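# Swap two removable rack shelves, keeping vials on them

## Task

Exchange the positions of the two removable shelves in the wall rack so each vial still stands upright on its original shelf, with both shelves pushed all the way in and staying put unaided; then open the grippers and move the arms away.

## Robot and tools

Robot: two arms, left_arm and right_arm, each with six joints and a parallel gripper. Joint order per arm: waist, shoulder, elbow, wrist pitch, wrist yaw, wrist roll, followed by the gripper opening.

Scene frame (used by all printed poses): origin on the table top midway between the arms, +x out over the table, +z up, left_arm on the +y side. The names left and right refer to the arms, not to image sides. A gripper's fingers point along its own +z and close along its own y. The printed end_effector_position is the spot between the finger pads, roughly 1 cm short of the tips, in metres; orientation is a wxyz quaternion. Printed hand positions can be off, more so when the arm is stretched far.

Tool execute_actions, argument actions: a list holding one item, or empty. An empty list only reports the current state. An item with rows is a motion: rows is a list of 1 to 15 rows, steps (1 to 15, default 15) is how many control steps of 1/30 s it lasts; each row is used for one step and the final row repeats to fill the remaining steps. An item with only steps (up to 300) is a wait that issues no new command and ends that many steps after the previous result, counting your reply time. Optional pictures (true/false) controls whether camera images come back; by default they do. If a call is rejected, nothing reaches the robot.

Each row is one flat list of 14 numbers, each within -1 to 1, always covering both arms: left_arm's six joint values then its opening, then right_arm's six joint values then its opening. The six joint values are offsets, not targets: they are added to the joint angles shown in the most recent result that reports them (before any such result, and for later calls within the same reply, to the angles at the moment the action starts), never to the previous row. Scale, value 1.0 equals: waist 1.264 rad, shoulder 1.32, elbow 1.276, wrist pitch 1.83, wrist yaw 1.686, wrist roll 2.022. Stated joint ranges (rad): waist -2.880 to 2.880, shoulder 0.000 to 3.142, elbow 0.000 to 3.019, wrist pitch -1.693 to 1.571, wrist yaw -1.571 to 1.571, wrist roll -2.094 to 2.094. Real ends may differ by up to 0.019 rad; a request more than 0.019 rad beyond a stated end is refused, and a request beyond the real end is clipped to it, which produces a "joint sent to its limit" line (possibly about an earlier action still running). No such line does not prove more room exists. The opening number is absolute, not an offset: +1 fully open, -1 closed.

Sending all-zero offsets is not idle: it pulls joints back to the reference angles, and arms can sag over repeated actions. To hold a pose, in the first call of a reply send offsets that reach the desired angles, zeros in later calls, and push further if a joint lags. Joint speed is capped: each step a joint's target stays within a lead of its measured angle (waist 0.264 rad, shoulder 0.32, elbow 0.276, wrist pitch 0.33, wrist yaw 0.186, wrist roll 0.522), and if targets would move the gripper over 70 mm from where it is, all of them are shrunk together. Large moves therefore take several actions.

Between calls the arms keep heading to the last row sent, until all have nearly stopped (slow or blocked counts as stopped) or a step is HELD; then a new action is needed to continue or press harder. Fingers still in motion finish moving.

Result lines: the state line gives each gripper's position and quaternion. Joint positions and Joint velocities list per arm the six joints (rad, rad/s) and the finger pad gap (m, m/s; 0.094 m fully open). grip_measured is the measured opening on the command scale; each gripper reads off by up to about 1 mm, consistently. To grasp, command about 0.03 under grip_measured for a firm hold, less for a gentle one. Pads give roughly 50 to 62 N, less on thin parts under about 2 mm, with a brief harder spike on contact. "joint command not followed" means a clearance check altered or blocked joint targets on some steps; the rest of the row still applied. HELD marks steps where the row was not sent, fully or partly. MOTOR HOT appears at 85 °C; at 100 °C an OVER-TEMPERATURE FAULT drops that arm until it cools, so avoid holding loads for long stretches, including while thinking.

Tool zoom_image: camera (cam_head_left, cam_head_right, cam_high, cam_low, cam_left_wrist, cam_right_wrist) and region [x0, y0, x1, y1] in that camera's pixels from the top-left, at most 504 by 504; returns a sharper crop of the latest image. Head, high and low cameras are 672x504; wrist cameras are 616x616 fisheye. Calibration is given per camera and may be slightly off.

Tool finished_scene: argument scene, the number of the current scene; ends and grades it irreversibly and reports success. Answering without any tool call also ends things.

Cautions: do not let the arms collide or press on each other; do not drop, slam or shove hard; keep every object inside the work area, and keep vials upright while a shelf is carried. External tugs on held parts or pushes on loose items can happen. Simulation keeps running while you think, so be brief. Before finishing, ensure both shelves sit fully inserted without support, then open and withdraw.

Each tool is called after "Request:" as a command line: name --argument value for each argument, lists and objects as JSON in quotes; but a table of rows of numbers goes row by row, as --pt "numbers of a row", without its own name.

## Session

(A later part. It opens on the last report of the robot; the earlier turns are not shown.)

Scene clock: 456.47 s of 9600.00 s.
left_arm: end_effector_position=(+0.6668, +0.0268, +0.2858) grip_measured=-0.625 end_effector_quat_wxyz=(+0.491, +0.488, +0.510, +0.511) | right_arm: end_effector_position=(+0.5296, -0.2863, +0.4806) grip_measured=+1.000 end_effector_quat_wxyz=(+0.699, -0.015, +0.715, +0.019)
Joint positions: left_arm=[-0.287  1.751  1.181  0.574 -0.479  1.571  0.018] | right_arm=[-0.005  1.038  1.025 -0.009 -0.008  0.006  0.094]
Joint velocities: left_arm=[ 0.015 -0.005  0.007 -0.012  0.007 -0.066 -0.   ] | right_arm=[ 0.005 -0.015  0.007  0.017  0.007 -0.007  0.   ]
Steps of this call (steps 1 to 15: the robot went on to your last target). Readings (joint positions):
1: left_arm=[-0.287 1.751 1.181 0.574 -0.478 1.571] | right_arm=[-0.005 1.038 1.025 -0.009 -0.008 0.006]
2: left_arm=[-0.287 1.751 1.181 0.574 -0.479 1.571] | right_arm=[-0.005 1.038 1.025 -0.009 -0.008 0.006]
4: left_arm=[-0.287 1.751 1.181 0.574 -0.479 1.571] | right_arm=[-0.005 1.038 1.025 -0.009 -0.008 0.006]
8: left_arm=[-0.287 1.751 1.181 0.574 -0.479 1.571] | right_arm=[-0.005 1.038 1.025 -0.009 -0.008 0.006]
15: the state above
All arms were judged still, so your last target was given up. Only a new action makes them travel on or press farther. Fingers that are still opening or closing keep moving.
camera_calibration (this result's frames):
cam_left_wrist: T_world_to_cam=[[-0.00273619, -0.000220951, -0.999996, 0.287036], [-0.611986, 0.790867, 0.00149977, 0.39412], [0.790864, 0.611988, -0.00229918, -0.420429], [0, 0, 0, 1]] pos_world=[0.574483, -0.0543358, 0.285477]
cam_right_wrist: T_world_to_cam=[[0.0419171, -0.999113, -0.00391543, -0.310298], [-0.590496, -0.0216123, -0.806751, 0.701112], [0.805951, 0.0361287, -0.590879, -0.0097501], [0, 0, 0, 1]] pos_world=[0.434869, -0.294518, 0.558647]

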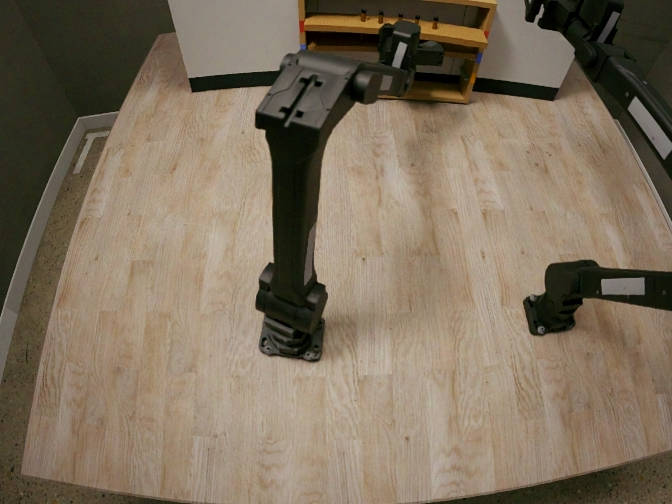

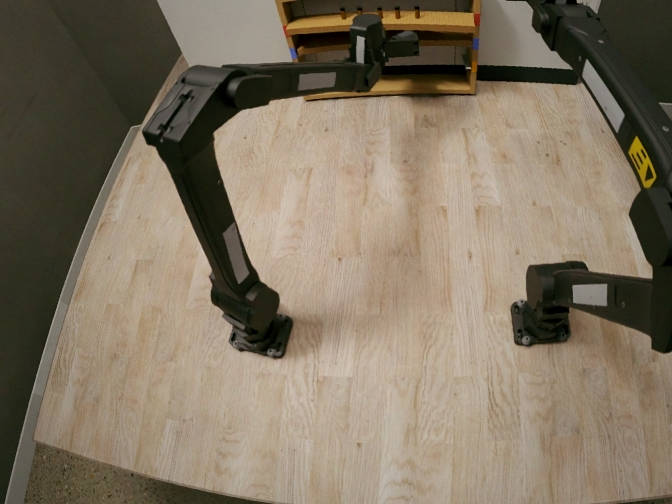

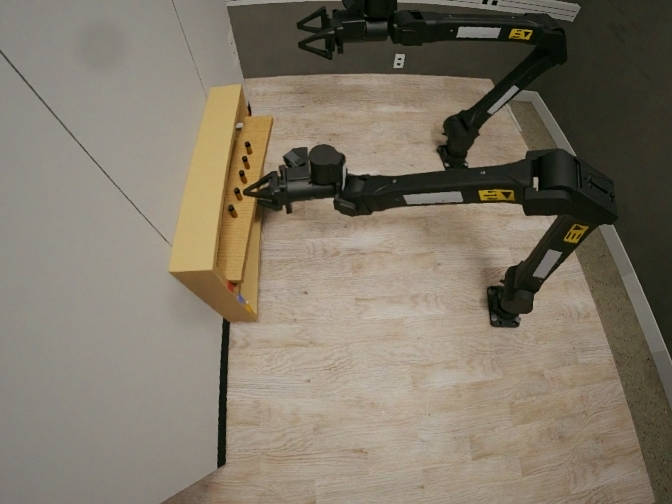

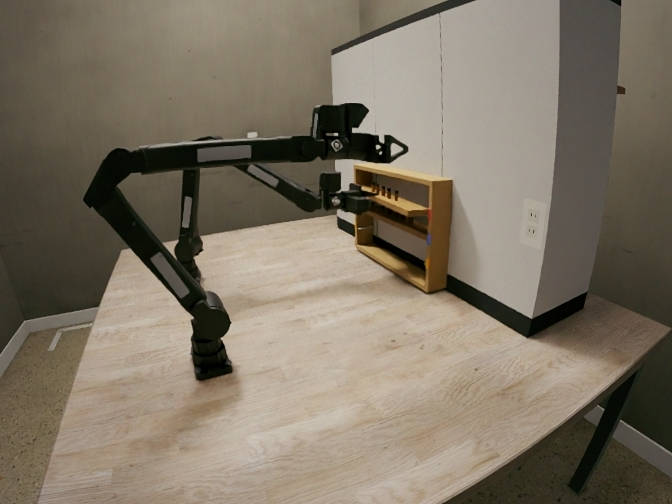

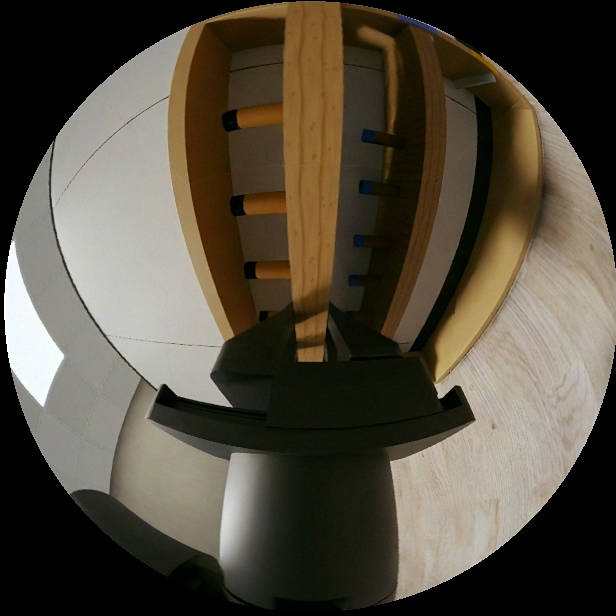

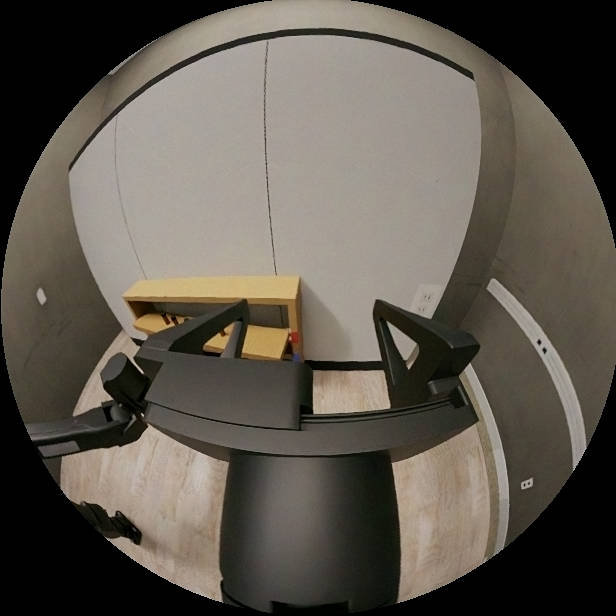

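Working; continue rotating.

Request:
execute_actions --actions '[{"rows":[[0,-0.045,0.03,0.015,-0.01,0,-0.67,0,0,0.03,0,0,0,1],[0,-0.045,0.03,0.015,-0.016,0,-0.67,0,0,0.03,0,0,0,1],[0,-0.045,0.03,0.015,-0.02,0,-0.67,0,0,0.03,0,0,0,1],[0,-0.045,0.03,0.015,-0.024,0,-0.67,0,0,0.03,0,0,0,1],[0,-0.045,0.03,0.015,-0.028,0,-0.67,0,0,0.03,0,0,0,1],[0,-0.045,0.03,0.015,-0.032,0,-0.67,0,0,0.03,0,0,0,1],[0,-0.045,0.03,0.015,-0.036,0,-0.67,0,0,0.03,0,0,0,1],[0,-0.045,0.03,0.015,-0.04,0,-0.67,0,0,0.03,0,0,0,1],[0,-0.045,0.03,0.015,-0.044,0,-0.67,0,0,0.03,0,0,0,1],[0,-0.045,0.03,0.015,-0.048,0,-0.67,0,0,0.03,0,0,0,1],[0,-0.045,0.03,0.015,-0.052,0,-0.67,0,0,0.03,0,0,0,1],[0,-0.045,0.03,0.015,-0.056,0,-0.67,0,0,0.03,0,0,0,1],[0,-0.045,0.03,0.015,-0.06,0,-0.67,0,0,0.03,0,0,0,1]],"steps":15}]' --pictures false

Request:
execute_actions --actions '[{"steps":15}]'

Request:
zoom_image --camera "cam_low" --region '[320, 150, 460, 270]'

Request:
zoom_image --camera "cam_high" --region '[170, 90, 370, 330]'

Scene clock: 463.27 s of 9600.00 s.
left_arm: end_effector_position=(+0.6615, +0.0266, +0.2857) grip_measured=-0.625 end_effector_quat_wxyz=(+0.477, +0.474, +0.523, +0.524) | right_arm: end_effector_position=(+0.5296, -0.2863, +0.4806) grip_measured=+1.000 end_effector_quat_wxyz=(+0.699, -0.015, +0.715, +0.019)
Joint positions: left_arm=[-0.307  1.751  1.181  0.574 -0.553  1.572  0.018] | right_arm=[-0.005  1.038  1.025 -0.009 -0.008  0.006  0.094]
Joint velocities: left_arm=[-0.015 -0.005 -0.007 -0.012 -0.037 -0.037 -0.   ] | right_arm=[-0.005 -0.005 -0.007 -0.002  0.007  0.066  0.   ]
Steps of this call (steps 1 to 90: nothing new was sent; then 3.30 s passed at rest; steps 91 to 105: all 15 steps of this action). Readings (joint positions):
91: left_arm=[-0.288 1.751 1.181 0.574 -0.479 1.571] | right_arm=[-0.005 1.038 1.025 -0.009 -0.008 0.006]
92: left_arm=[-0.289 1.751 1.181 0.574 -0.483 1.571] | right_arm=[-0.005 1.038 1.025 -0.009 -0.008 0.006]
94: left_arm=[-0.292 1.751 1.181 0.574 -0.496 1.571] | right_arm=[-0.005 1.038 1.025 -0.009 -0.008 0.006]
98: left_arm=[-0.298 1.751 1.181 0.574 -0.519 1.572] | right_arm=[-0.005 1.038 1.025 -0.009 -0.008 0.006]
105: the state above

Scene clock: 463.77 s of 9600.00 s.
left_arm: end_effector_position=(+0.6615, +0.0267, +0.2857) grip_measured=-0.625 end_effector_quat_wxyz=(+0.476, +0.474, +0.523, +0.524) | right_arm: end_effector_position=(+0.5296, -0.2863, +0.4806) grip_measured=+1.000 end_effector_quat_wxyz=(+0.699, -0.015, +0.715, +0.019)
Joint positions: left_arm=[-0.307  1.751  1.181  0.574 -0.554  1.572  0.018] | right_arm=[-0.005  1.038  1.025 -0.009 -0.008  0.006  0.094]
Joint velocities: left_arm=[-0.005  0.015 -0.007  0.007 -0.007 -0.037 -0.   ] | right_arm=[-0.015 -0.015 -0.007  0.002 -0.037  0.022  0.   ]
Steps of this call (steps 1 to 15: the robot went on to your last target). Readings (joint positions):
1: left_arm=[-0.307 1.751 1.181 0.574 -0.554 1.572] | right_arm=[-0.005 1.038 1.025 -0.009 -0.008 0.006]
2: left_arm=[-0.307 1.751 1.181 0.574 -0.554 1.572] | right_arm=[-0.005 1.038 1.025 -0.009 -0.008 0.006]
4: left_arm=[-0.307 1.751 1.181 0.574 -0.554 1.572] | right_arm=[-0.005 1.038 1.025 -0.009 -0.008 0.006]
8: left_arm=[-0.307 1.751 1.181 0.574 -0.554 1.572] | right_arm=[-0.005 1.038 1.025 -0.009 -0.008 0.006]
15: the state above
All arms were judged still, so your last target was given up. Only a new action makes them travel on or press farther. Fingers that are still opening or closing keep moving.
camera_calibration (this result's frames):
cam_left_wrist: T_world_to_cam=[[-0.00297021, 0.000452419, -0.999995, 0.287129], [-0.655352, 0.75532, 0.00228827, 0.42033], [0.755317, 0.655356, -0.00194696, -0.393921], [0, 0, 0, 1]] pos_world=[0.573852, -0.0594548, 0.285399]
cam_right_wrist: T_world_to_cam=[[0.0419171, -0.999113, -0.00391543, -0.310298], [-0.590496, -0.0216123, -0.806751, 0.701112], [0.805951, 0.0361287, -0.590879, -0.0097501], [0, 0, 0, 1]] pos_world=[0.434869, -0.294518, 0.558647]

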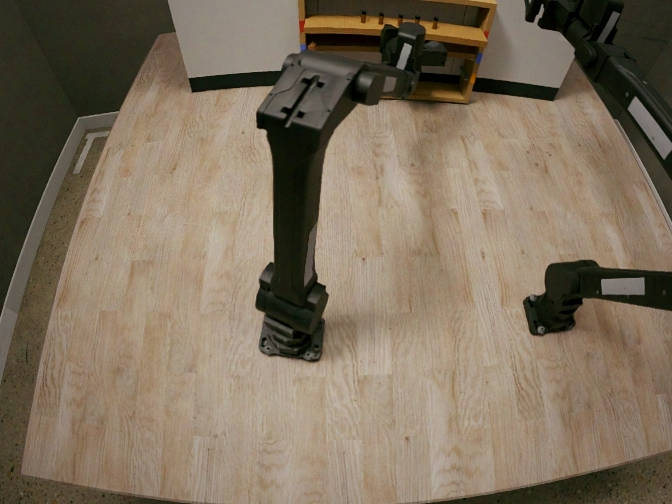

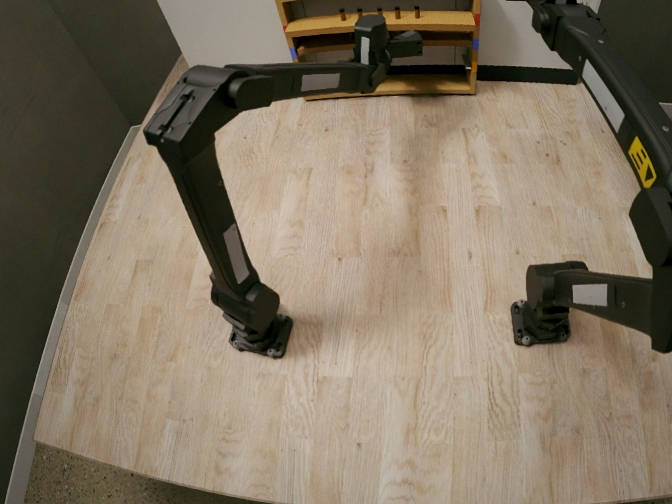

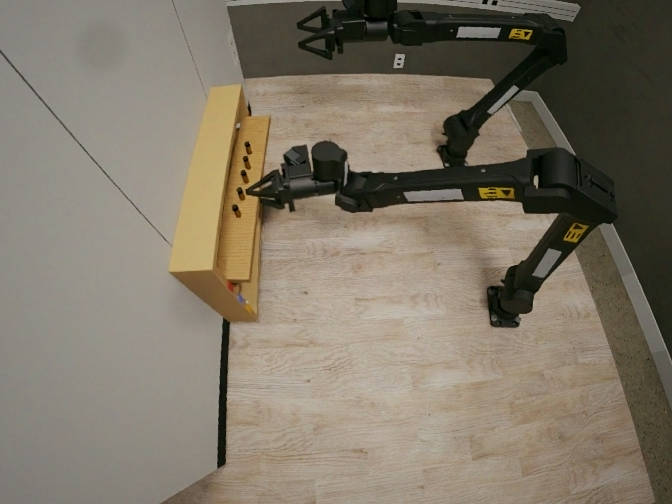

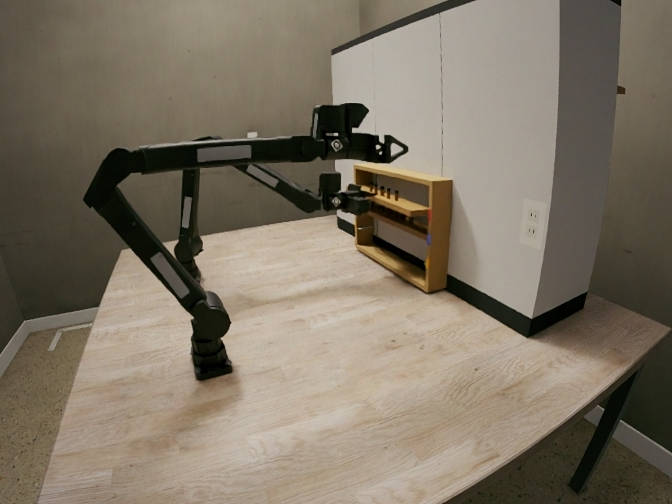

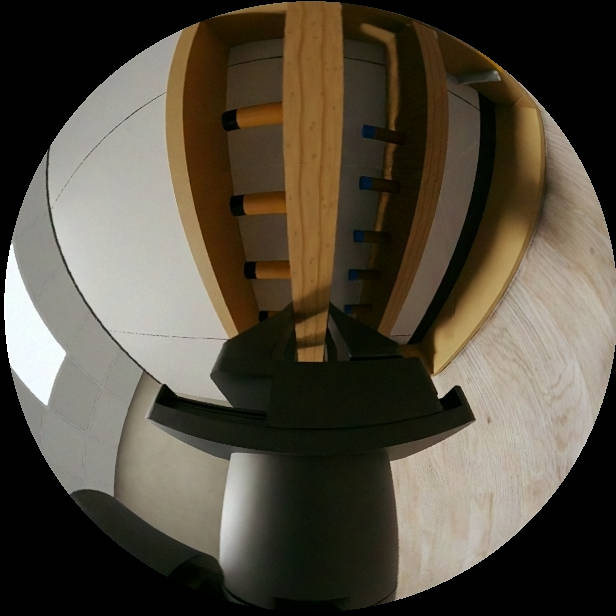

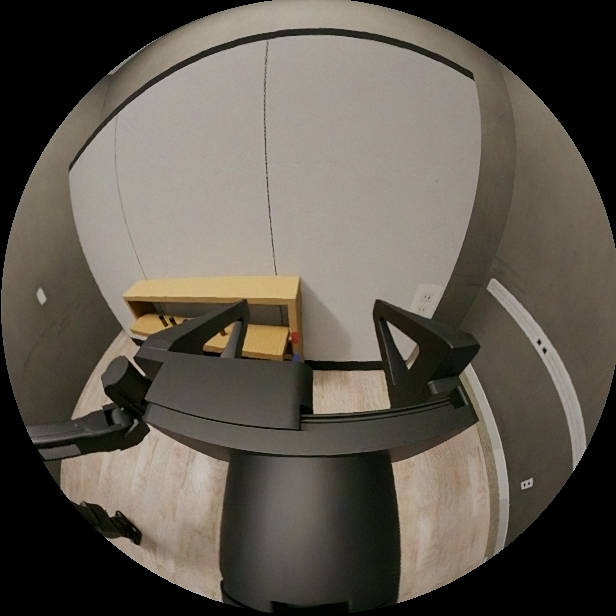

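Region (320, 150, 460, 270) of cam_low's 672x504 image, scaled by 3.600, with more detail than that image has; it fills the top 432 rows of this view, and the rest is white.

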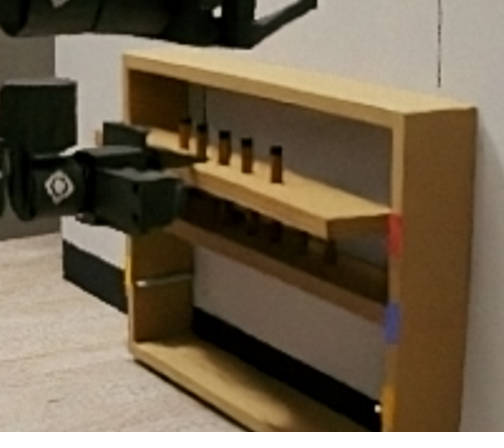

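Region (170, 90, 370, 330) of cam_high's 672x504 image, scaled by 2.100, with more detail than that image has.

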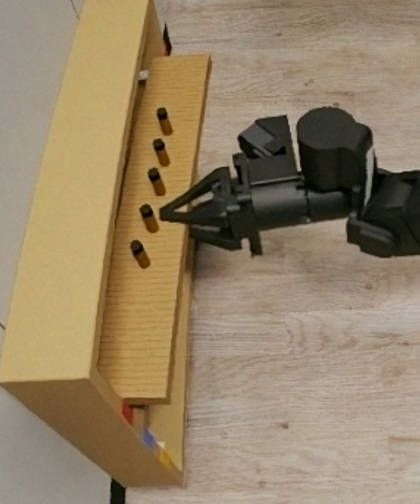

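Request:
execute_actions --actions '[{"rows":[[0,-0.045,0.03,0.015,-0.01,0,-0.67,0,0,0.03,0,0,0,1],[0,-0.045,0.03,0.015,-0.018,0,-0.67,0,0,0.03,0,0,0,1],[0,-0.045,0.03,0.015,-0.022,0,-0.67,0,0,0.03,0,0,0,1],[0,-0.045,0.03,0.015,-0.026,0,-0.67,0,0,0.03,0,0,0,1],[0,-0.045,0.03,0.015,-0.03,0,-0.67,0,0,0.03,0,0,0,1],[0,-0.045,0.03,0.015,-0.034,0,-0.67,0,0,0.03,0,0,0,1],[0,-0.045,0.03,0.015,-0.038,0,-0.67,0,0,0.03,0,0,0,1],[0,-0.045,0.03,0.015,-0.042,0,-0.67,0,0,0.03,0,0,0,1],[0,-0.045,0.03,0.015,-0.046,0,-0.67,0,0,0.03,0,0,0,1],[0,-0.045,0.03,0.015,-0.05,0,-0.67,0,0,0.03,0,0,0,1]],"steps":15}]' --pictures false

Request:
execute_actions --actions '[{"rows":[[0.002,-0.03,0.05,0.011,0,0,-0.67,0,0,0.03,0,0,0,1],[0.004,-0.028,0.066,0.011,0,0,-0.67,0,0,0.03,0,0,0,1],[0.005,-0.025,0.07,0.01,0.001,0,-0.67,0,0,0.03,0,0,0,1],[0.006,-0.022,0.074,0.01,0.001,0,-0.67,0,0,0.03,0,0,0,1],[0.007,-0.02,0.078,0.009,0.002,0,-0.67,0,0,0.03,0,0,0,1],[0.008,-0.017,0.081,0.008,0.002,0,-0.67,0,0,0.03,0,0,0,1],[0.009,-0.014,0.085,0.008,0.003,0,-0.67,0,0,0.03,0,0,0,1],[0.01,-0.012,0.089,0.007,0.003,0,-0.67,0,0,0.03,0,0,0,1],[0.011,-0.009,0.092,0.007,0.004,0,-0.67,0,0,0.03,0,0,0,1],[0.012,-0.006,0.096,0.006,0.004,0,-0.67,0,0,0.03,0,0,0,1],[0.013,-0.004,0.1,0.006,0.005,0,-0.67,0,0,0.03,0,0,0,1],[0.014,-0.001,0.103,0.005,0.005,0,-0.67,0,0,0.03,0,0,0,1],[0.015,0.002,0.107,0.004,0.006,0,-0.67,0,0,0.03,0,0,0,1],[0.016,0.005,0.111,0.004,0.006,0,-0.67,0,0,0.03,0,0,0,1],[0.017,0.007,0.114,0.003,0.007,0,-0.67,0,0,0.03,0,0,0,1]],"steps":15}]' --pictures false

Request:
execute_actions --actions '[{"steps":15}]'

Request:
zoom_image --camera "cam_high" --region '[170, 90, 370, 330]'

Scene clock: 474.60 s of 9600.00 s.
left_arm: end_effector_position=(+0.6564, +0.0253, +0.2857) grip_measured=-0.625 end_effector_quat_wxyz=(+0.465, +0.463, +0.533, +0.534) | right_arm: end_effector_position=(+0.5296, -0.2863, +0.4806) grip_measured=+1.000 end_effector_quat_wxyz=(+0.699, -0.015, +0.715, +0.019)
Joint positions: left_arm=[-0.324  1.751  1.181  0.574 -0.613  1.572  0.018] | right_arm=[-0.005  1.038  1.025 -0.009 -0.008  0.006  0.094]
Joint velocities: left_arm=[ 0.005  0.015 -0.002 -0.022 -0.051 -0.081  0.   ] | right_arm=[ 0.015 -0.015 -0.007 -0.007  0.007  0.007  0.   ]
Steps of this call (steps 1 to 90: nothing new was sent; then 7.33 s passed at rest; steps 91 to 105: all 15 steps of this action). Readings (joint positions):
91: left_arm=[-0.308 1.751 1.181 0.574 -0.554 1.572] | right_arm=[-0.005 1.038 1.025 -0.009 -0.008 0.006]
92: left_arm=[-0.309 1.751 1.181 0.574 -0.559 1.572] | right_arm=[-0.005 1.038 1.025 -0.009 -0.008 0.006]
94: left_arm=[-0.313 1.751 1.181 0.574 -0.572 1.572] | right_arm=[-0.005 1.038 1.025 -0.009 -0.008 0.006]
98: left_arm=[-0.319 1.751 1.181 0.574 -0.596 1.572] | right_arm=[-0.005 1.038 1.025 -0.009 -0.008 0.006]
105: the state above

Scene clock: 475.10 s of 9600.00 s.
left_arm: end_effector_position=(+0.6713, +0.0211, +0.2869) grip_measured=-0.625 end_effector_quat_wxyz=(+0.467, +0.462, +0.532, +0.535) | right_arm: end_effector_position=(+0.5296, -0.2863, +0.4806) grip_measured=+1.000 end_effector_quat_wxyz=(+0.699, -0.015, +0.715, +0.019)
Joint positions: left_arm=[-0.318  1.785  1.23   0.565 -0.606  1.574  0.018] | right_arm=[-0.005  1.038  1.025 -0.009 -0.008  0.006  0.094]
Joint velocities: left_arm=[ 0.034  0.093  0.139 -0.042  0.037  0.007  0.001] | right_arm=[ 0.005 -0.015  0.002 -0.017  0.022  0.037  0.   ]
Steps of this call (steps 1 to 15: all 15 steps of this action). Readings (joint positions):
1: left_arm=[-0.324 1.751 1.181 0.574 -0.610 1.572] | right_arm=[-0.005 1.038 1.025 -0.009 -0.008 0.006]
2: left_arm=[-0.324 1.751 1.181 0.574 -0.609 1.572] | right_arm=[-0.005 1.038 1.025 -0.009 -0.008 0.006]
4: left_arm=[-0.324 1.751 1.182 0.574 -0.609 1.573] | right_arm=[-0.005 1.038 1.025 -0.009 -0.008 0.006]
8: left_arm=[-0.324 1.759 1.194 0.571 -0.609 1.573] | right_arm=[-0.005 1.038 1.025 -0.009 -0.008 0.006]
15: the state above

Scene clock: 475.60 s of 9600.00 s.
left_arm: end_effector_position=(+0.6758, +0.0234, +0.2825) grip_measured=-0.625 end_effector_quat_wxyz=(+0.463, +0.463, +0.533, +0.535) | right_arm: end_effector_position=(+0.5296, -0.2863, +0.4806) grip_measured=+1.000 end_effector_quat_wxyz=(+0.699, -0.015, +0.715, +0.019)
Joint positions: left_arm=[-0.312  1.796  1.238  0.56  -0.604  1.574  0.018] | right_arm=[-0.005  1.038  1.025 -0.009 -0.008  0.006  0.094]
Joint velocities: left_arm=[-0.005 -0.015  0.002  0.002 -0.022 -0.007 -0.002] | right_arm=[-0.015  0.005 -0.012  0.002  0.095 -0.007  0.   ]
Steps of this call (steps 1 to 15: the robot went on to your last target). Readings (joint positions):
1: left_arm=[-0.317 1.788 1.234 0.564 -0.605 1.574] | right_arm=[-0.005 1.038 1.025 -0.009 -0.008 0.006]
2: left_arm=[-0.315 1.791 1.236 0.563 -0.605 1.574] | right_arm=[-0.005 1.038 1.025 -0.009 -0.008 0.006]
4: left_arm=[-0.313 1.794 1.238 0.562 -0.605 1.574] | right_arm=[-0.005 1.038 1.025 -0.009 -0.008 0.006]
8: left_arm=[-0.312 1.796 1.238 0.561 -0.604 1.574] | right_arm=[-0.005 1.038 1.025 -0.009 -0.008 0.006]
15: the state above
camera_calibration (this result's frames):
cam_left_wrist: T_world_to_cam=[[-0.00545494, 0.00340305, -0.999979, 0.28553], [-0.688118, 0.725572, 0.00622293, 0.453908], [0.725578, 0.688138, -0.00161626, -0.383305], [0, 0, 0, 1]] pos_world=[0.592017, -0.0665479, 0.28208]
cam_right_wrist: T_world_to_cam=[[0.0419171, -0.999113, -0.00391543, -0.310298], [-0.590496, -0.0216123, -0.806751, 0.701112], [0.805951, 0.0361287, -0.590879, -0.0097501], [0, 0, 0, 1]] pos_world=[0.434869, -0.294518, 0.558647]

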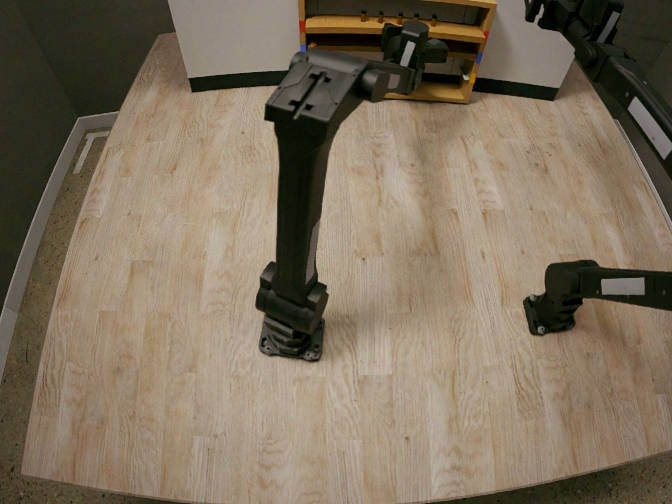

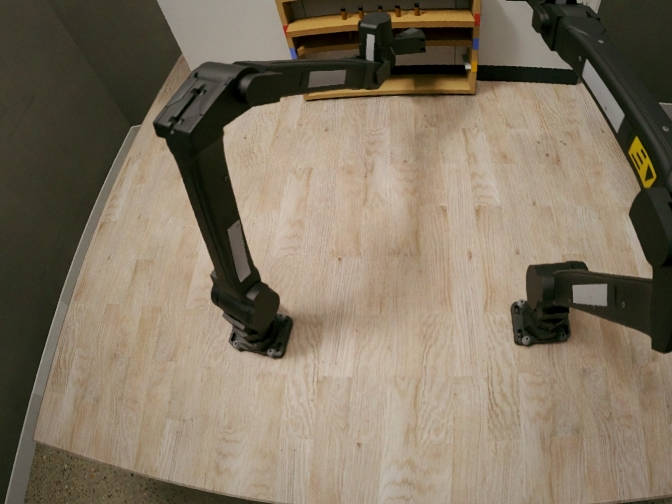

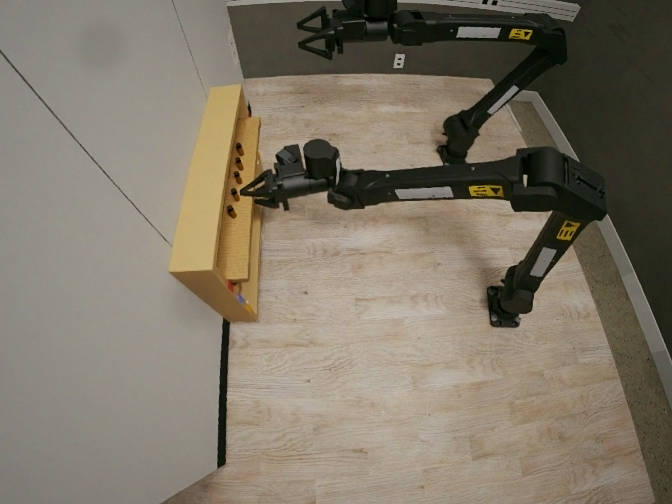

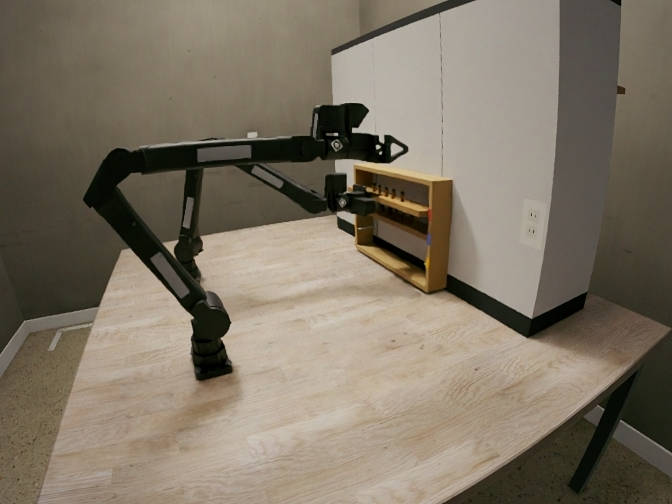

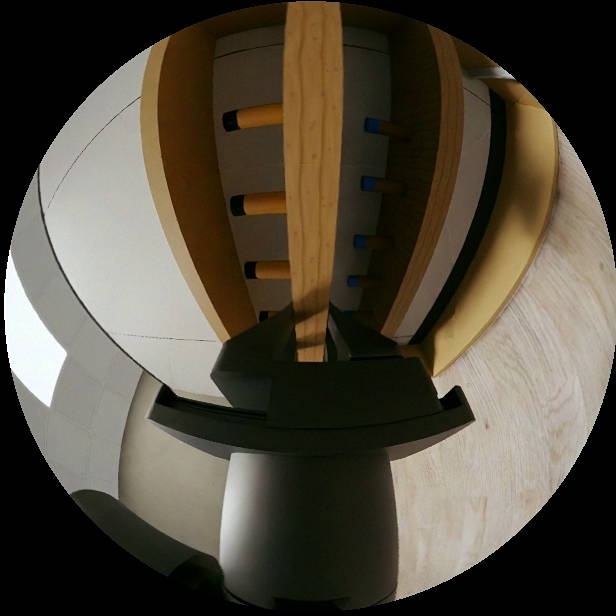

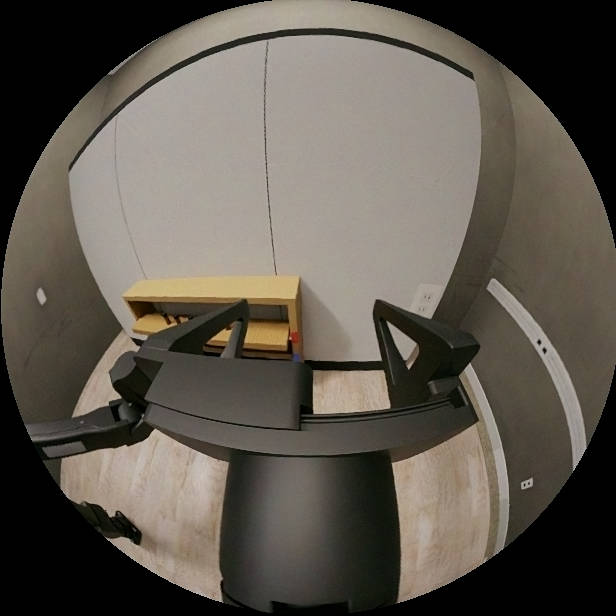

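Region (170, 90, 370, 330) of cam_high's 672x504 image, scaled by 2.100, with more detail than that image has.

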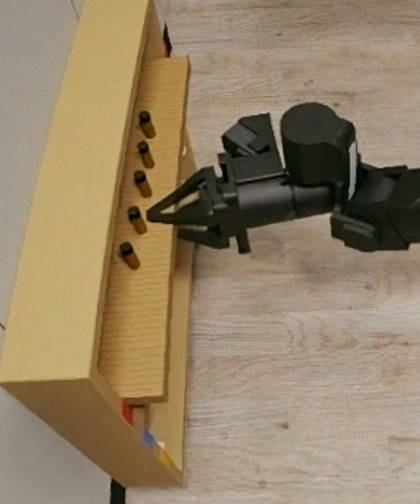

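Squared and in. Repeat the advance twice (slightly more waist, less descent).

Request:
execute_actions --actions '[{"rows":[[0.005,-0.03,0.05,0.012,0,0,-0.67,0,0,0.03,0,0,0,1],[0.007,-0.029,0.066,0.012,0.001,0,-0.67,0,0,0.03,0,0,0,1],[0.008,-0.027,0.07,0.012,0.002,0,-0.67,0,0,0.03,0,0,0,1],[0.009,-0.024,0.074,0.011,0.002,0,-0.67,0,0,0.03,0,0,0,1],[0.01,-0.022,0.078,0.011,0.003,0,-0.67,0,0,0.03,0,0,0,1],[0.011,-0.019,0.082,0.01,0.004,0,-0.67,0,0,0.03,0,0,0,1],[0.012,-0.017,0.086,0.01,0.004,0,-0.67,0,0,0.03,0,0,0,1],[0.013,-0.014,0.09,0.009,0.005,0,-0.67,0,0,0.03,0,0,0,1],[0.014,-0.012,0.094,0.009,0.006,0,-0.67,0,0,0.03,0,0,0,1],[0.015,-0.009,0.098,0.008,0.006,0,-0.67,0,0,0.03,0,0,0,1],[0.016,-0.007,0.102,0.008,0.007,0,-0.67,0,0,0.03,0,0,0,1],[0.017,-0.004,0.106,0.007,0.008,0,-0.67,0,0,0.03,0,0,0,1],[0.018,-0.002,0.11,0.007,0.008,0,-0.67,0,0,0.03,0,0,0,1],[0.019,0.001,0.114,0.006,0.009,0,-0.67,0,0,0.03,0,0,0,1],[0.02,0.004,0.118,0.006,0.01,0,-0.67,0,0,0.03,0,0,0,1]],"steps":15}]' --pictures false

Request:
execute_actions --actions '[{"steps":10}]' --pictures false

Request:
execute_actions --actions '[{"rows":[[0.005,-0.03,0.05,0.012,0,0,-0.67,0,0,0.03,0,0,0,1],[0.007,-0.028,0.066,0.012,0.001,0,-0.67,0,0,0.03,0,0,0,1],[0.008,-0.025,0.07,0.012,0.002,0,-0.67,0,0,0.03,0,0,0,1],[0.009,-0.022,0.074,0.011,0.002,0,-0.67,0,0,0.03,0,0,0,1],[0.01,-0.019,0.078,0.011,0.003,0,-0.67,0,0,0.03,0,0,0,1],[0.011,-0.016,0.082,0.01,0.004,0,-0.67,0,0,0.03,0,0,0,1],[0.012,-0.013,0.086,0.01,0.004,0,-0.67,0,0,0.03,0,0,0,1],[0.013,-0.01,0.09,0.009,0.005,0,-0.67,0,0,0.03,0,0,0,1],[0.014,-0.007,0.094,0.009,0.006,0,-0.67,0,0,0.03,0,0,0,1],[0.015,-0.004,0.098,0.008,0.006,0,-0.67,0,0,0.03,0,0,0,1],[0.016,-0.001,0.102,0.008,0.007,0,-0.67,0,0,0.03,0,0,0,1],[0.017,0.002,0.106,0.007,0.008,0,-0.67,0,0,0.03,0,0,0,1],[0.018,0.005,0.11,0.007,0.008,0,-0.67,0,0,0.03,0,0,0,1],[0.019,0.008,0.114,0.006,0.009,0,-0.67,0,0,0.03,0,0,0,1],[0.02,0.011,0.118,0.006,0.01,0,-0.67,0,0,0.03,0,0,0,1]],"steps":15}]' --pictures false

Request:
execute_actions --actions '[{"steps":15}]'

Request:
zoom_image --camera "cam_high" --region '[170, 90, 370, 330]'

Scene clock: 484.83 s of 9600.00 s.
left_arm: end_effector_position=(+0.6915, +0.0217, +0.2870) grip_measured=-0.625 end_effector_quat_wxyz=(+0.468, +0.460, +0.531, +0.536) | right_arm: end_effector_position=(+0.5296, -0.2863, +0.4806) grip_measured=+1.000 end_effector_quat_wxyz=(+0.699, -0.015, +0.715, +0.019)
Joint positions: left_arm=[-0.302  1.827  1.288  0.555 -0.592  1.576  0.018] | right_arm=[-0.005  1.038  1.025 -0.009 -0.008  0.006  0.094]
Joint velocities: left_arm=[ 0.044  0.112  0.154 -0.022  0.022  0.007 -0.002] | right_arm=[-0.015  0.005 -0.007 -0.007 -0.081  0.007  0.   ]
Steps of this call (steps 1 to 15: the robot went on to your last target; steps 16 to 90: nothing new was sent; then 5.73 s passed at rest; steps 91 to 105: all 15 steps of this action). Readings (joint positions):
91: left_arm=[-0.312 1.796 1.238 0.560 -0.604 1.574] | right_arm=[-0.005 1.038 1.025 -0.009 -0.008 0.006]
92: left_arm=[-0.312 1.796 1.238 0.560 -0.604 1.575] | right_arm=[-0.005 1.038 1.025 -0.009 -0.008 0.006]
94: left_arm=[-0.312 1.796 1.238 0.560 -0.604 1.575] | right_arm=[-0.005 1.038 1.025 -0.009 -0.008 0.006]
98: left_arm=[-0.311 1.802 1.248 0.560 -0.600 1.575] | right_arm=[-0.005 1.038 1.025 -0.009 -0.008 0.006]
105: the state above

Scene clock: 485.17 s of 9600.00 s.
left_arm: end_effector_position=(+0.6961, +0.0237, +0.2856) grip_measured=-0.625 end_effector_quat_wxyz=(+0.467, +0.459, +0.532, +0.537) | right_arm: end_effector_position=(+0.5296, -0.2863, +0.4806) grip_measured=+1.000 end_effector_quat_wxyz=(+0.699, -0.015, +0.715, +0.019)
Joint positions: left_arm=[-0.297  1.836  1.299  0.553 -0.589  1.576  0.018] | right_arm=[-0.005  1.038  1.025 -0.009 -0.008  0.006  0.094]
Joint velocities: left_arm=[ 0.005 -0.005 -0.002 -0.002 -0.037 -0.066  0.   ] | right_arm=[-0.005 -0.005 -0.007  0.022  0.007  0.007  0.   ]
Steps of this call (steps 1 to 10: the robot went on to your last target). Readings (joint positions):
1: left_arm=[-0.301 1.830 1.293 0.554 -0.591 1.576] | right_arm=[-0.005 1.038 1.025 -0.009 -0.008 0.006]
2: left_arm=[-0.299 1.833 1.297 0.554 -0.591 1.576] | right_arm=[-0.005 1.038 1.025 -0.009 -0.008 0.006]
4: left_arm=[-0.297 1.836 1.299 0.554 -0.590 1.576] | right_arm=[-0.005 1.038 1.025 -0.009 -0.008 0.006]
8: left_arm=[-0.297 1.836 1.299 0.553 -0.589 1.576] | right_arm=[-0.005 1.038 1.025 -0.009 -0.008 0.006]
10: the state above

Scene clock: 485.67 s of 9600.00 s.
left_arm: end_effector_position=(+0.7131, +0.0217, +0.2834) grip_measured=-0.625 end_effector_quat_wxyz=(+0.469, +0.459, +0.530, +0.537) | right_arm: end_effector_position=(+0.5296, -0.2863, +0.4806) grip_measured=+1.000 end_effector_quat_wxyz=(+0.699, -0.015, +0.715, +0.019)
Joint positions: left_arm=[-0.287  1.876  1.35   0.547 -0.576  1.577  0.018] | right_arm=[-0.005  1.038  1.025 -0.009 -0.008  0.006  0.094]
Joint velocities: left_arm=[ 0.044  0.112  0.134 -0.017 -0.007 -0.051 -0.001] | right_arm=[ 0.005  0.005 -0.002  0.007 -0.007  0.007  0.   ]
Steps of this call (steps 1 to 15: all 15 steps of this action). Readings (joint positions):
1: left_arm=[-0.297 1.836 1.299 0.553 -0.589 1.576] | right_arm=[-0.005 1.038 1.025 -0.009 -0.008 0.006]
2: left_arm=[-0.297 1.836 1.299 0.553 -0.589 1.577] | right_arm=[-0.005 1.038 1.025 -0.009 -0.008 0.006]
4: left_arm=[-0.297 1.837 1.299 0.553 -0.589 1.577] | right_arm=[-0.005 1.038 1.025 -0.009 -0.008 0.006]
8: left_arm=[-0.295 1.846 1.311 0.552 -0.586 1.577] | right_arm=[-0.005 1.038 1.025 -0.009 -0.008 0.006]
15: the state above

Scene clock: 486.17 s of 9600.00 s.
left_arm: end_effector_position=(+0.7148, +0.0216, +0.2818) grip_measured=-0.626 end_effector_quat_wxyz=(+0.469, +0.460, +0.530, +0.537) | right_arm: end_effector_position=(+0.5296, -0.2863, +0.4806) grip_measured=+1.000 end_effector_quat_wxyz=(+0.699, -0.015, +0.715, +0.019)
Joint positions: left_arm=[-0.285  1.881  1.353  0.547 -0.573  1.577  0.018] | right_arm=[-0.005  1.038  1.025 -0.009 -0.008  0.006  0.094]
Joint velocities: left_arm=[ 0.015  0.005 -0.017 -0.022 -0.022  0.022 -0.001] | right_arm=[-0.005 -0.015 -0.007  0.007 -0.007 -0.051  0.   ]
Steps of this call (steps 1 to 15: the robot went on to your last target). Readings (joint positions):
1: left_arm=[-0.285 1.880 1.353 0.547 -0.573 1.577] | right_arm=[-0.005 1.038 1.025 -0.009 -0.008 0.006]
2: left_arm=[-0.285 1.881 1.353 0.547 -0.573 1.577] | right_arm=[-0.005 1.038 1.025 -0.009 -0.008 0.006]
4: left_arm=[-0.285 1.881 1.353 0.547 -0.573 1.577] | right_arm=[-0.005 1.038 1.025 -0.009 -0.008 0.006]
8: left_arm=[-0.285 1.881 1.353 0.547 -0.573 1.577] | right_arm=[-0.005 1.038 1.025 -0.009 -0.008 0.006]
15: the state above
All arms were judged still, so your last target was given up. Only a new action makes them travel on or press farther. Fingers that are still opening or closing keep moving.
camera_calibration (this result's frames):
cam_left_wrist: T_world_to_cam=[[0.0089949, -0.0000214196, -0.99996, 0.274769], [-0.68509, 0.728432, -0.00617817, 0.483358], [0.728403, 0.685118, 0.00653751, -0.414686], [0, 0, 0, 1]] pos_world=[0.630731, -0.0679792, 0.280455]
cam_right_wrist: T_world_to_cam=[[0.0419171, -0.999113, -0.00391543, -0.310298], [-0.590496, -0.0216123, -0.806751, 0.701112], [0.805951, 0.0361287, -0.590879, -0.0097501], [0, 0, 0, 1]] pos_world=[0.434869, -0.294518, 0.558647]

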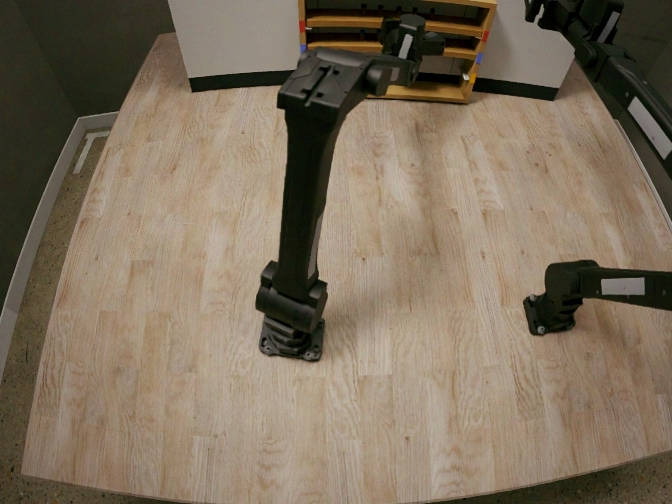

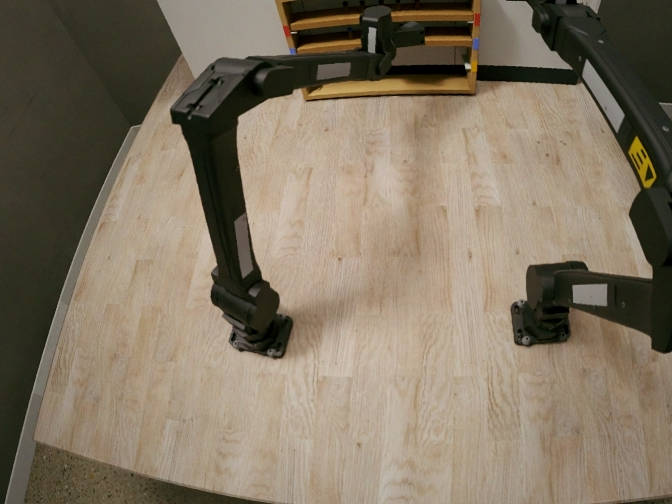

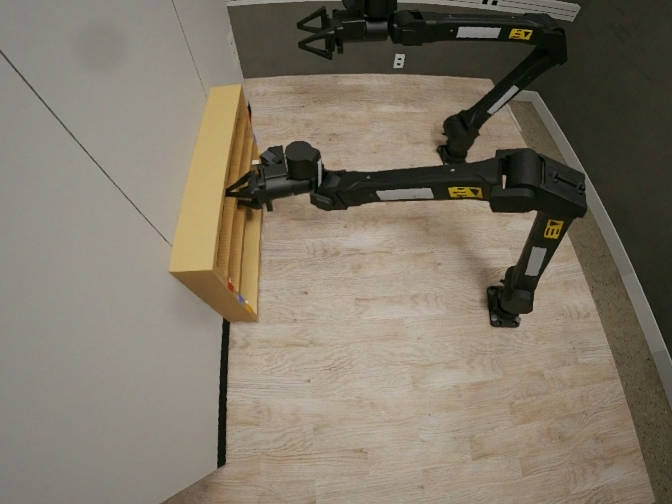

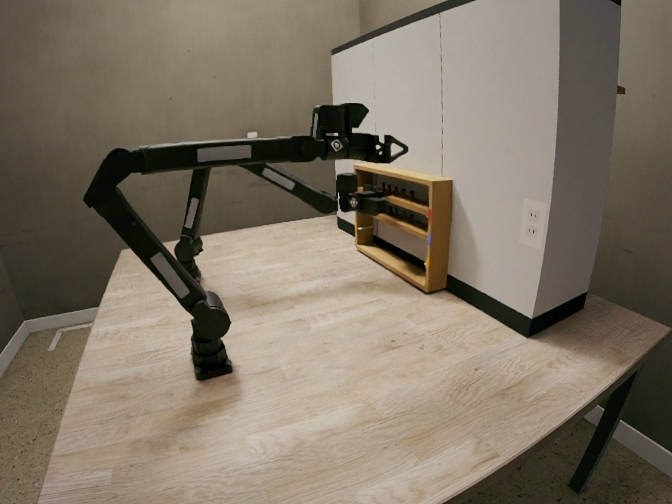

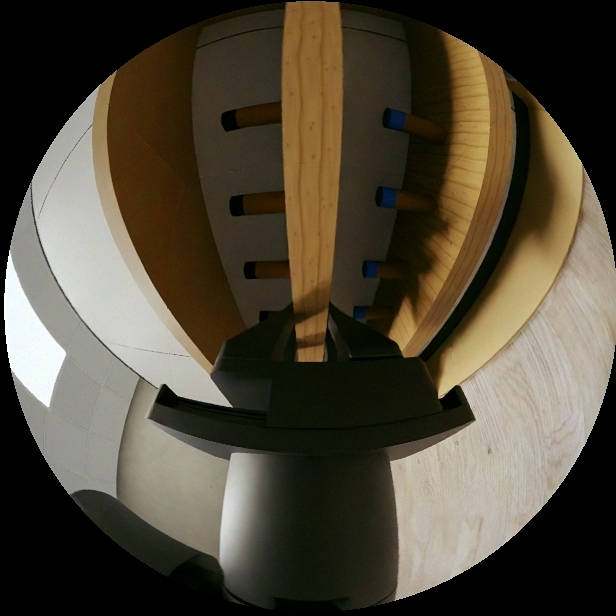

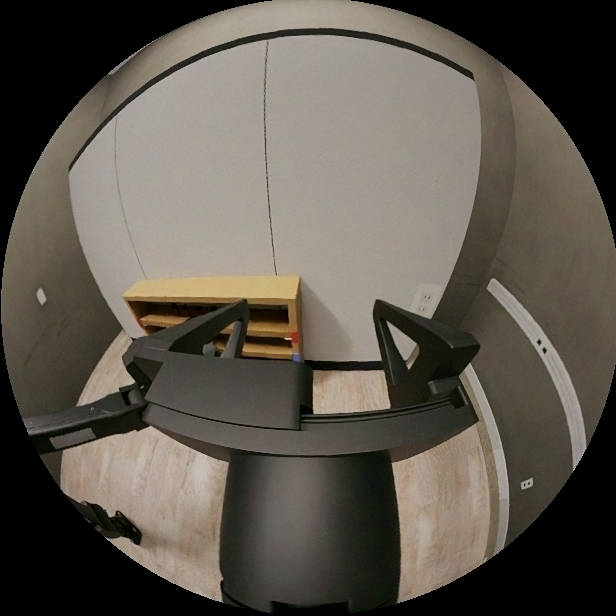

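Region (170, 90, 370, 330) of cam_high's 672x504 image, scaled by 2.100, with more detail than that image has.

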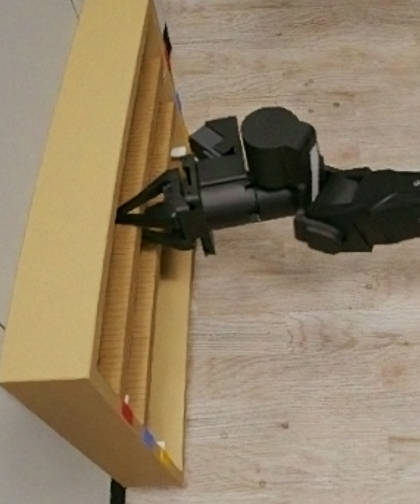

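Lower onto ledges while pressing in.

Request:
execute_actions --actions '[{"rows":[[0,-0.02,0.04,0.008,0,0,-0.67,0,0,0.03,0,0,0,1],[0,-0.016,0.04,0.006,0,0,-0.67,0,0,0.03,0,0,0,1],[0,-0.012,0.04,0.005,0,0,-0.67,0,0,0.03,0,0,0,1],[0,-0.008,0.04,0.004,0,0,-0.67,0,0,0.03,0,0,0,1],[0,-0.004,0.04,0.003,0,0,-0.67,0,0,0.03,0,0,0,1],[0,0,0.04,0.003,0,0,-0.67,0,0,0.03,0,0,0,1],[0,0.004,0.04,0.003,0,0,-0.67,0,0,0.03,0,0,0,1],[0,0.008,0.04,0.003,0,0,-0.67,0,0,0.03,0,0,0,1]],"steps":15}]' --pictures false

Request:
execute_actions --actions '[{"steps":15}]' --pictures false

Scene clock: 489.83 s of 9600.00 s.
left_arm: end_effector_position=(+0.7150, +0.0206, +0.2784) grip_measured=-0.626 end_effector_quat_wxyz=(+0.467, +0.462, +0.531, +0.536) | right_arm: end_effector_position=(+0.5296, -0.2863, +0.4806) grip_measured=+1.000 end_effector_quat_wxyz=(+0.699, -0.015, +0.715, +0.019)
Joint positions: left_arm=[-0.287  1.885  1.353  0.544 -0.574  1.577  0.018] | right_arm=[-0.005  1.038  1.025 -0.009 -0.008  0.006  0.094]
Joint velocities: left_arm=[-0.005 -0.015 -0.007 -0.022 -0.022  0.022 -0.   ] | right_arm=[-0.005  0.005 -0.007 -0.002 -0.022 -0.051  0.   ]
Steps of this call (steps 1 to 90: nothing new was sent; then 0.17 s passed at rest; steps 91 to 105: all 15 steps of this action). Readings (joint positions):
91: left_arm=[-0.285 1.881 1.353 0.546 -0.573 1.577] | right_arm=[-0.005 1.038 1.025 -0.009 -0.008 0.006]
92: left_arm=[-0.285 1.881 1.353 0.546 -0.573 1.577] | right_arm=[-0.005 1.038 1.025 -0.009 -0.008 0.006]
94: left_arm=[-0.285 1.881 1.353 0.544 -0.573 1.577] | right_arm=[-0.005 1.038 1.025 -0.009 -0.008 0.006]
98: left_arm=[-0.285 1.883 1.353 0.544 -0.573 1.577] | right_arm=[-0.005 1.038 1.025 -0.009 -0.008 0.006]
105: the state above

Scene clock: 490.33 s of 9600.00 s.
left_arm: end_effector_position=(+0.7150, +0.0206, +0.2784) grip_measured=-0.626 end_effector_quat_wxyz=(+0.467, +0.462, +0.531, +0.536) | right_arm: end_effector_position=(+0.5296, -0.2863, +0.4806) grip_measured=+1.000 end_effector_quat_wxyz=(+0.699, -0.015, +0.715, +0.019)
Joint positions: left_arm=[-0.287  1.885  1.353  0.544 -0.574  1.577  0.018] | right_arm=[-0.005  1.038  1.025 -0.009 -0.008  0.006  0.094]
Joint velocities: left_arm=[-0.005 -0.015  0.007 -0.002 -0.051 -0.066 -0.   ] | right_arm=[-0.005 -0.005 -0.007  0.002  0.007  0.022  0.   ]
Steps of this call (steps 1 to 15: the robot went on to your last target). Readings (joint positions):
1: left_arm=[-0.287 1.885 1.353 0.544 -0.574 1.577] | right_arm=[-0.005 1.038 1.025 -0.009 -0.008 0.006]
2: left_arm=[-0.287 1.885 1.353 0.544 -0.574 1.577] | right_arm=[-0.005 1.038 1.025 -0.009 -0.008 0.006]
4: left_arm=[-0.287 1.885 1.353 0.544 -0.574 1.577] | right_arm=[-0.005 1.038 1.025 -0.009 -0.008 0.006]
8: left_arm=[-0.287 1.885 1.353 0.544 -0.574 1.577] | right_arm=[-0.005 1.038 1.025 -0.009 -0.008 0.006]
15: the state above
All arms were judged still, so your last target was given up. Only a new action makes them travel on or press farther. Fingers that are still opening or closing keep moving.


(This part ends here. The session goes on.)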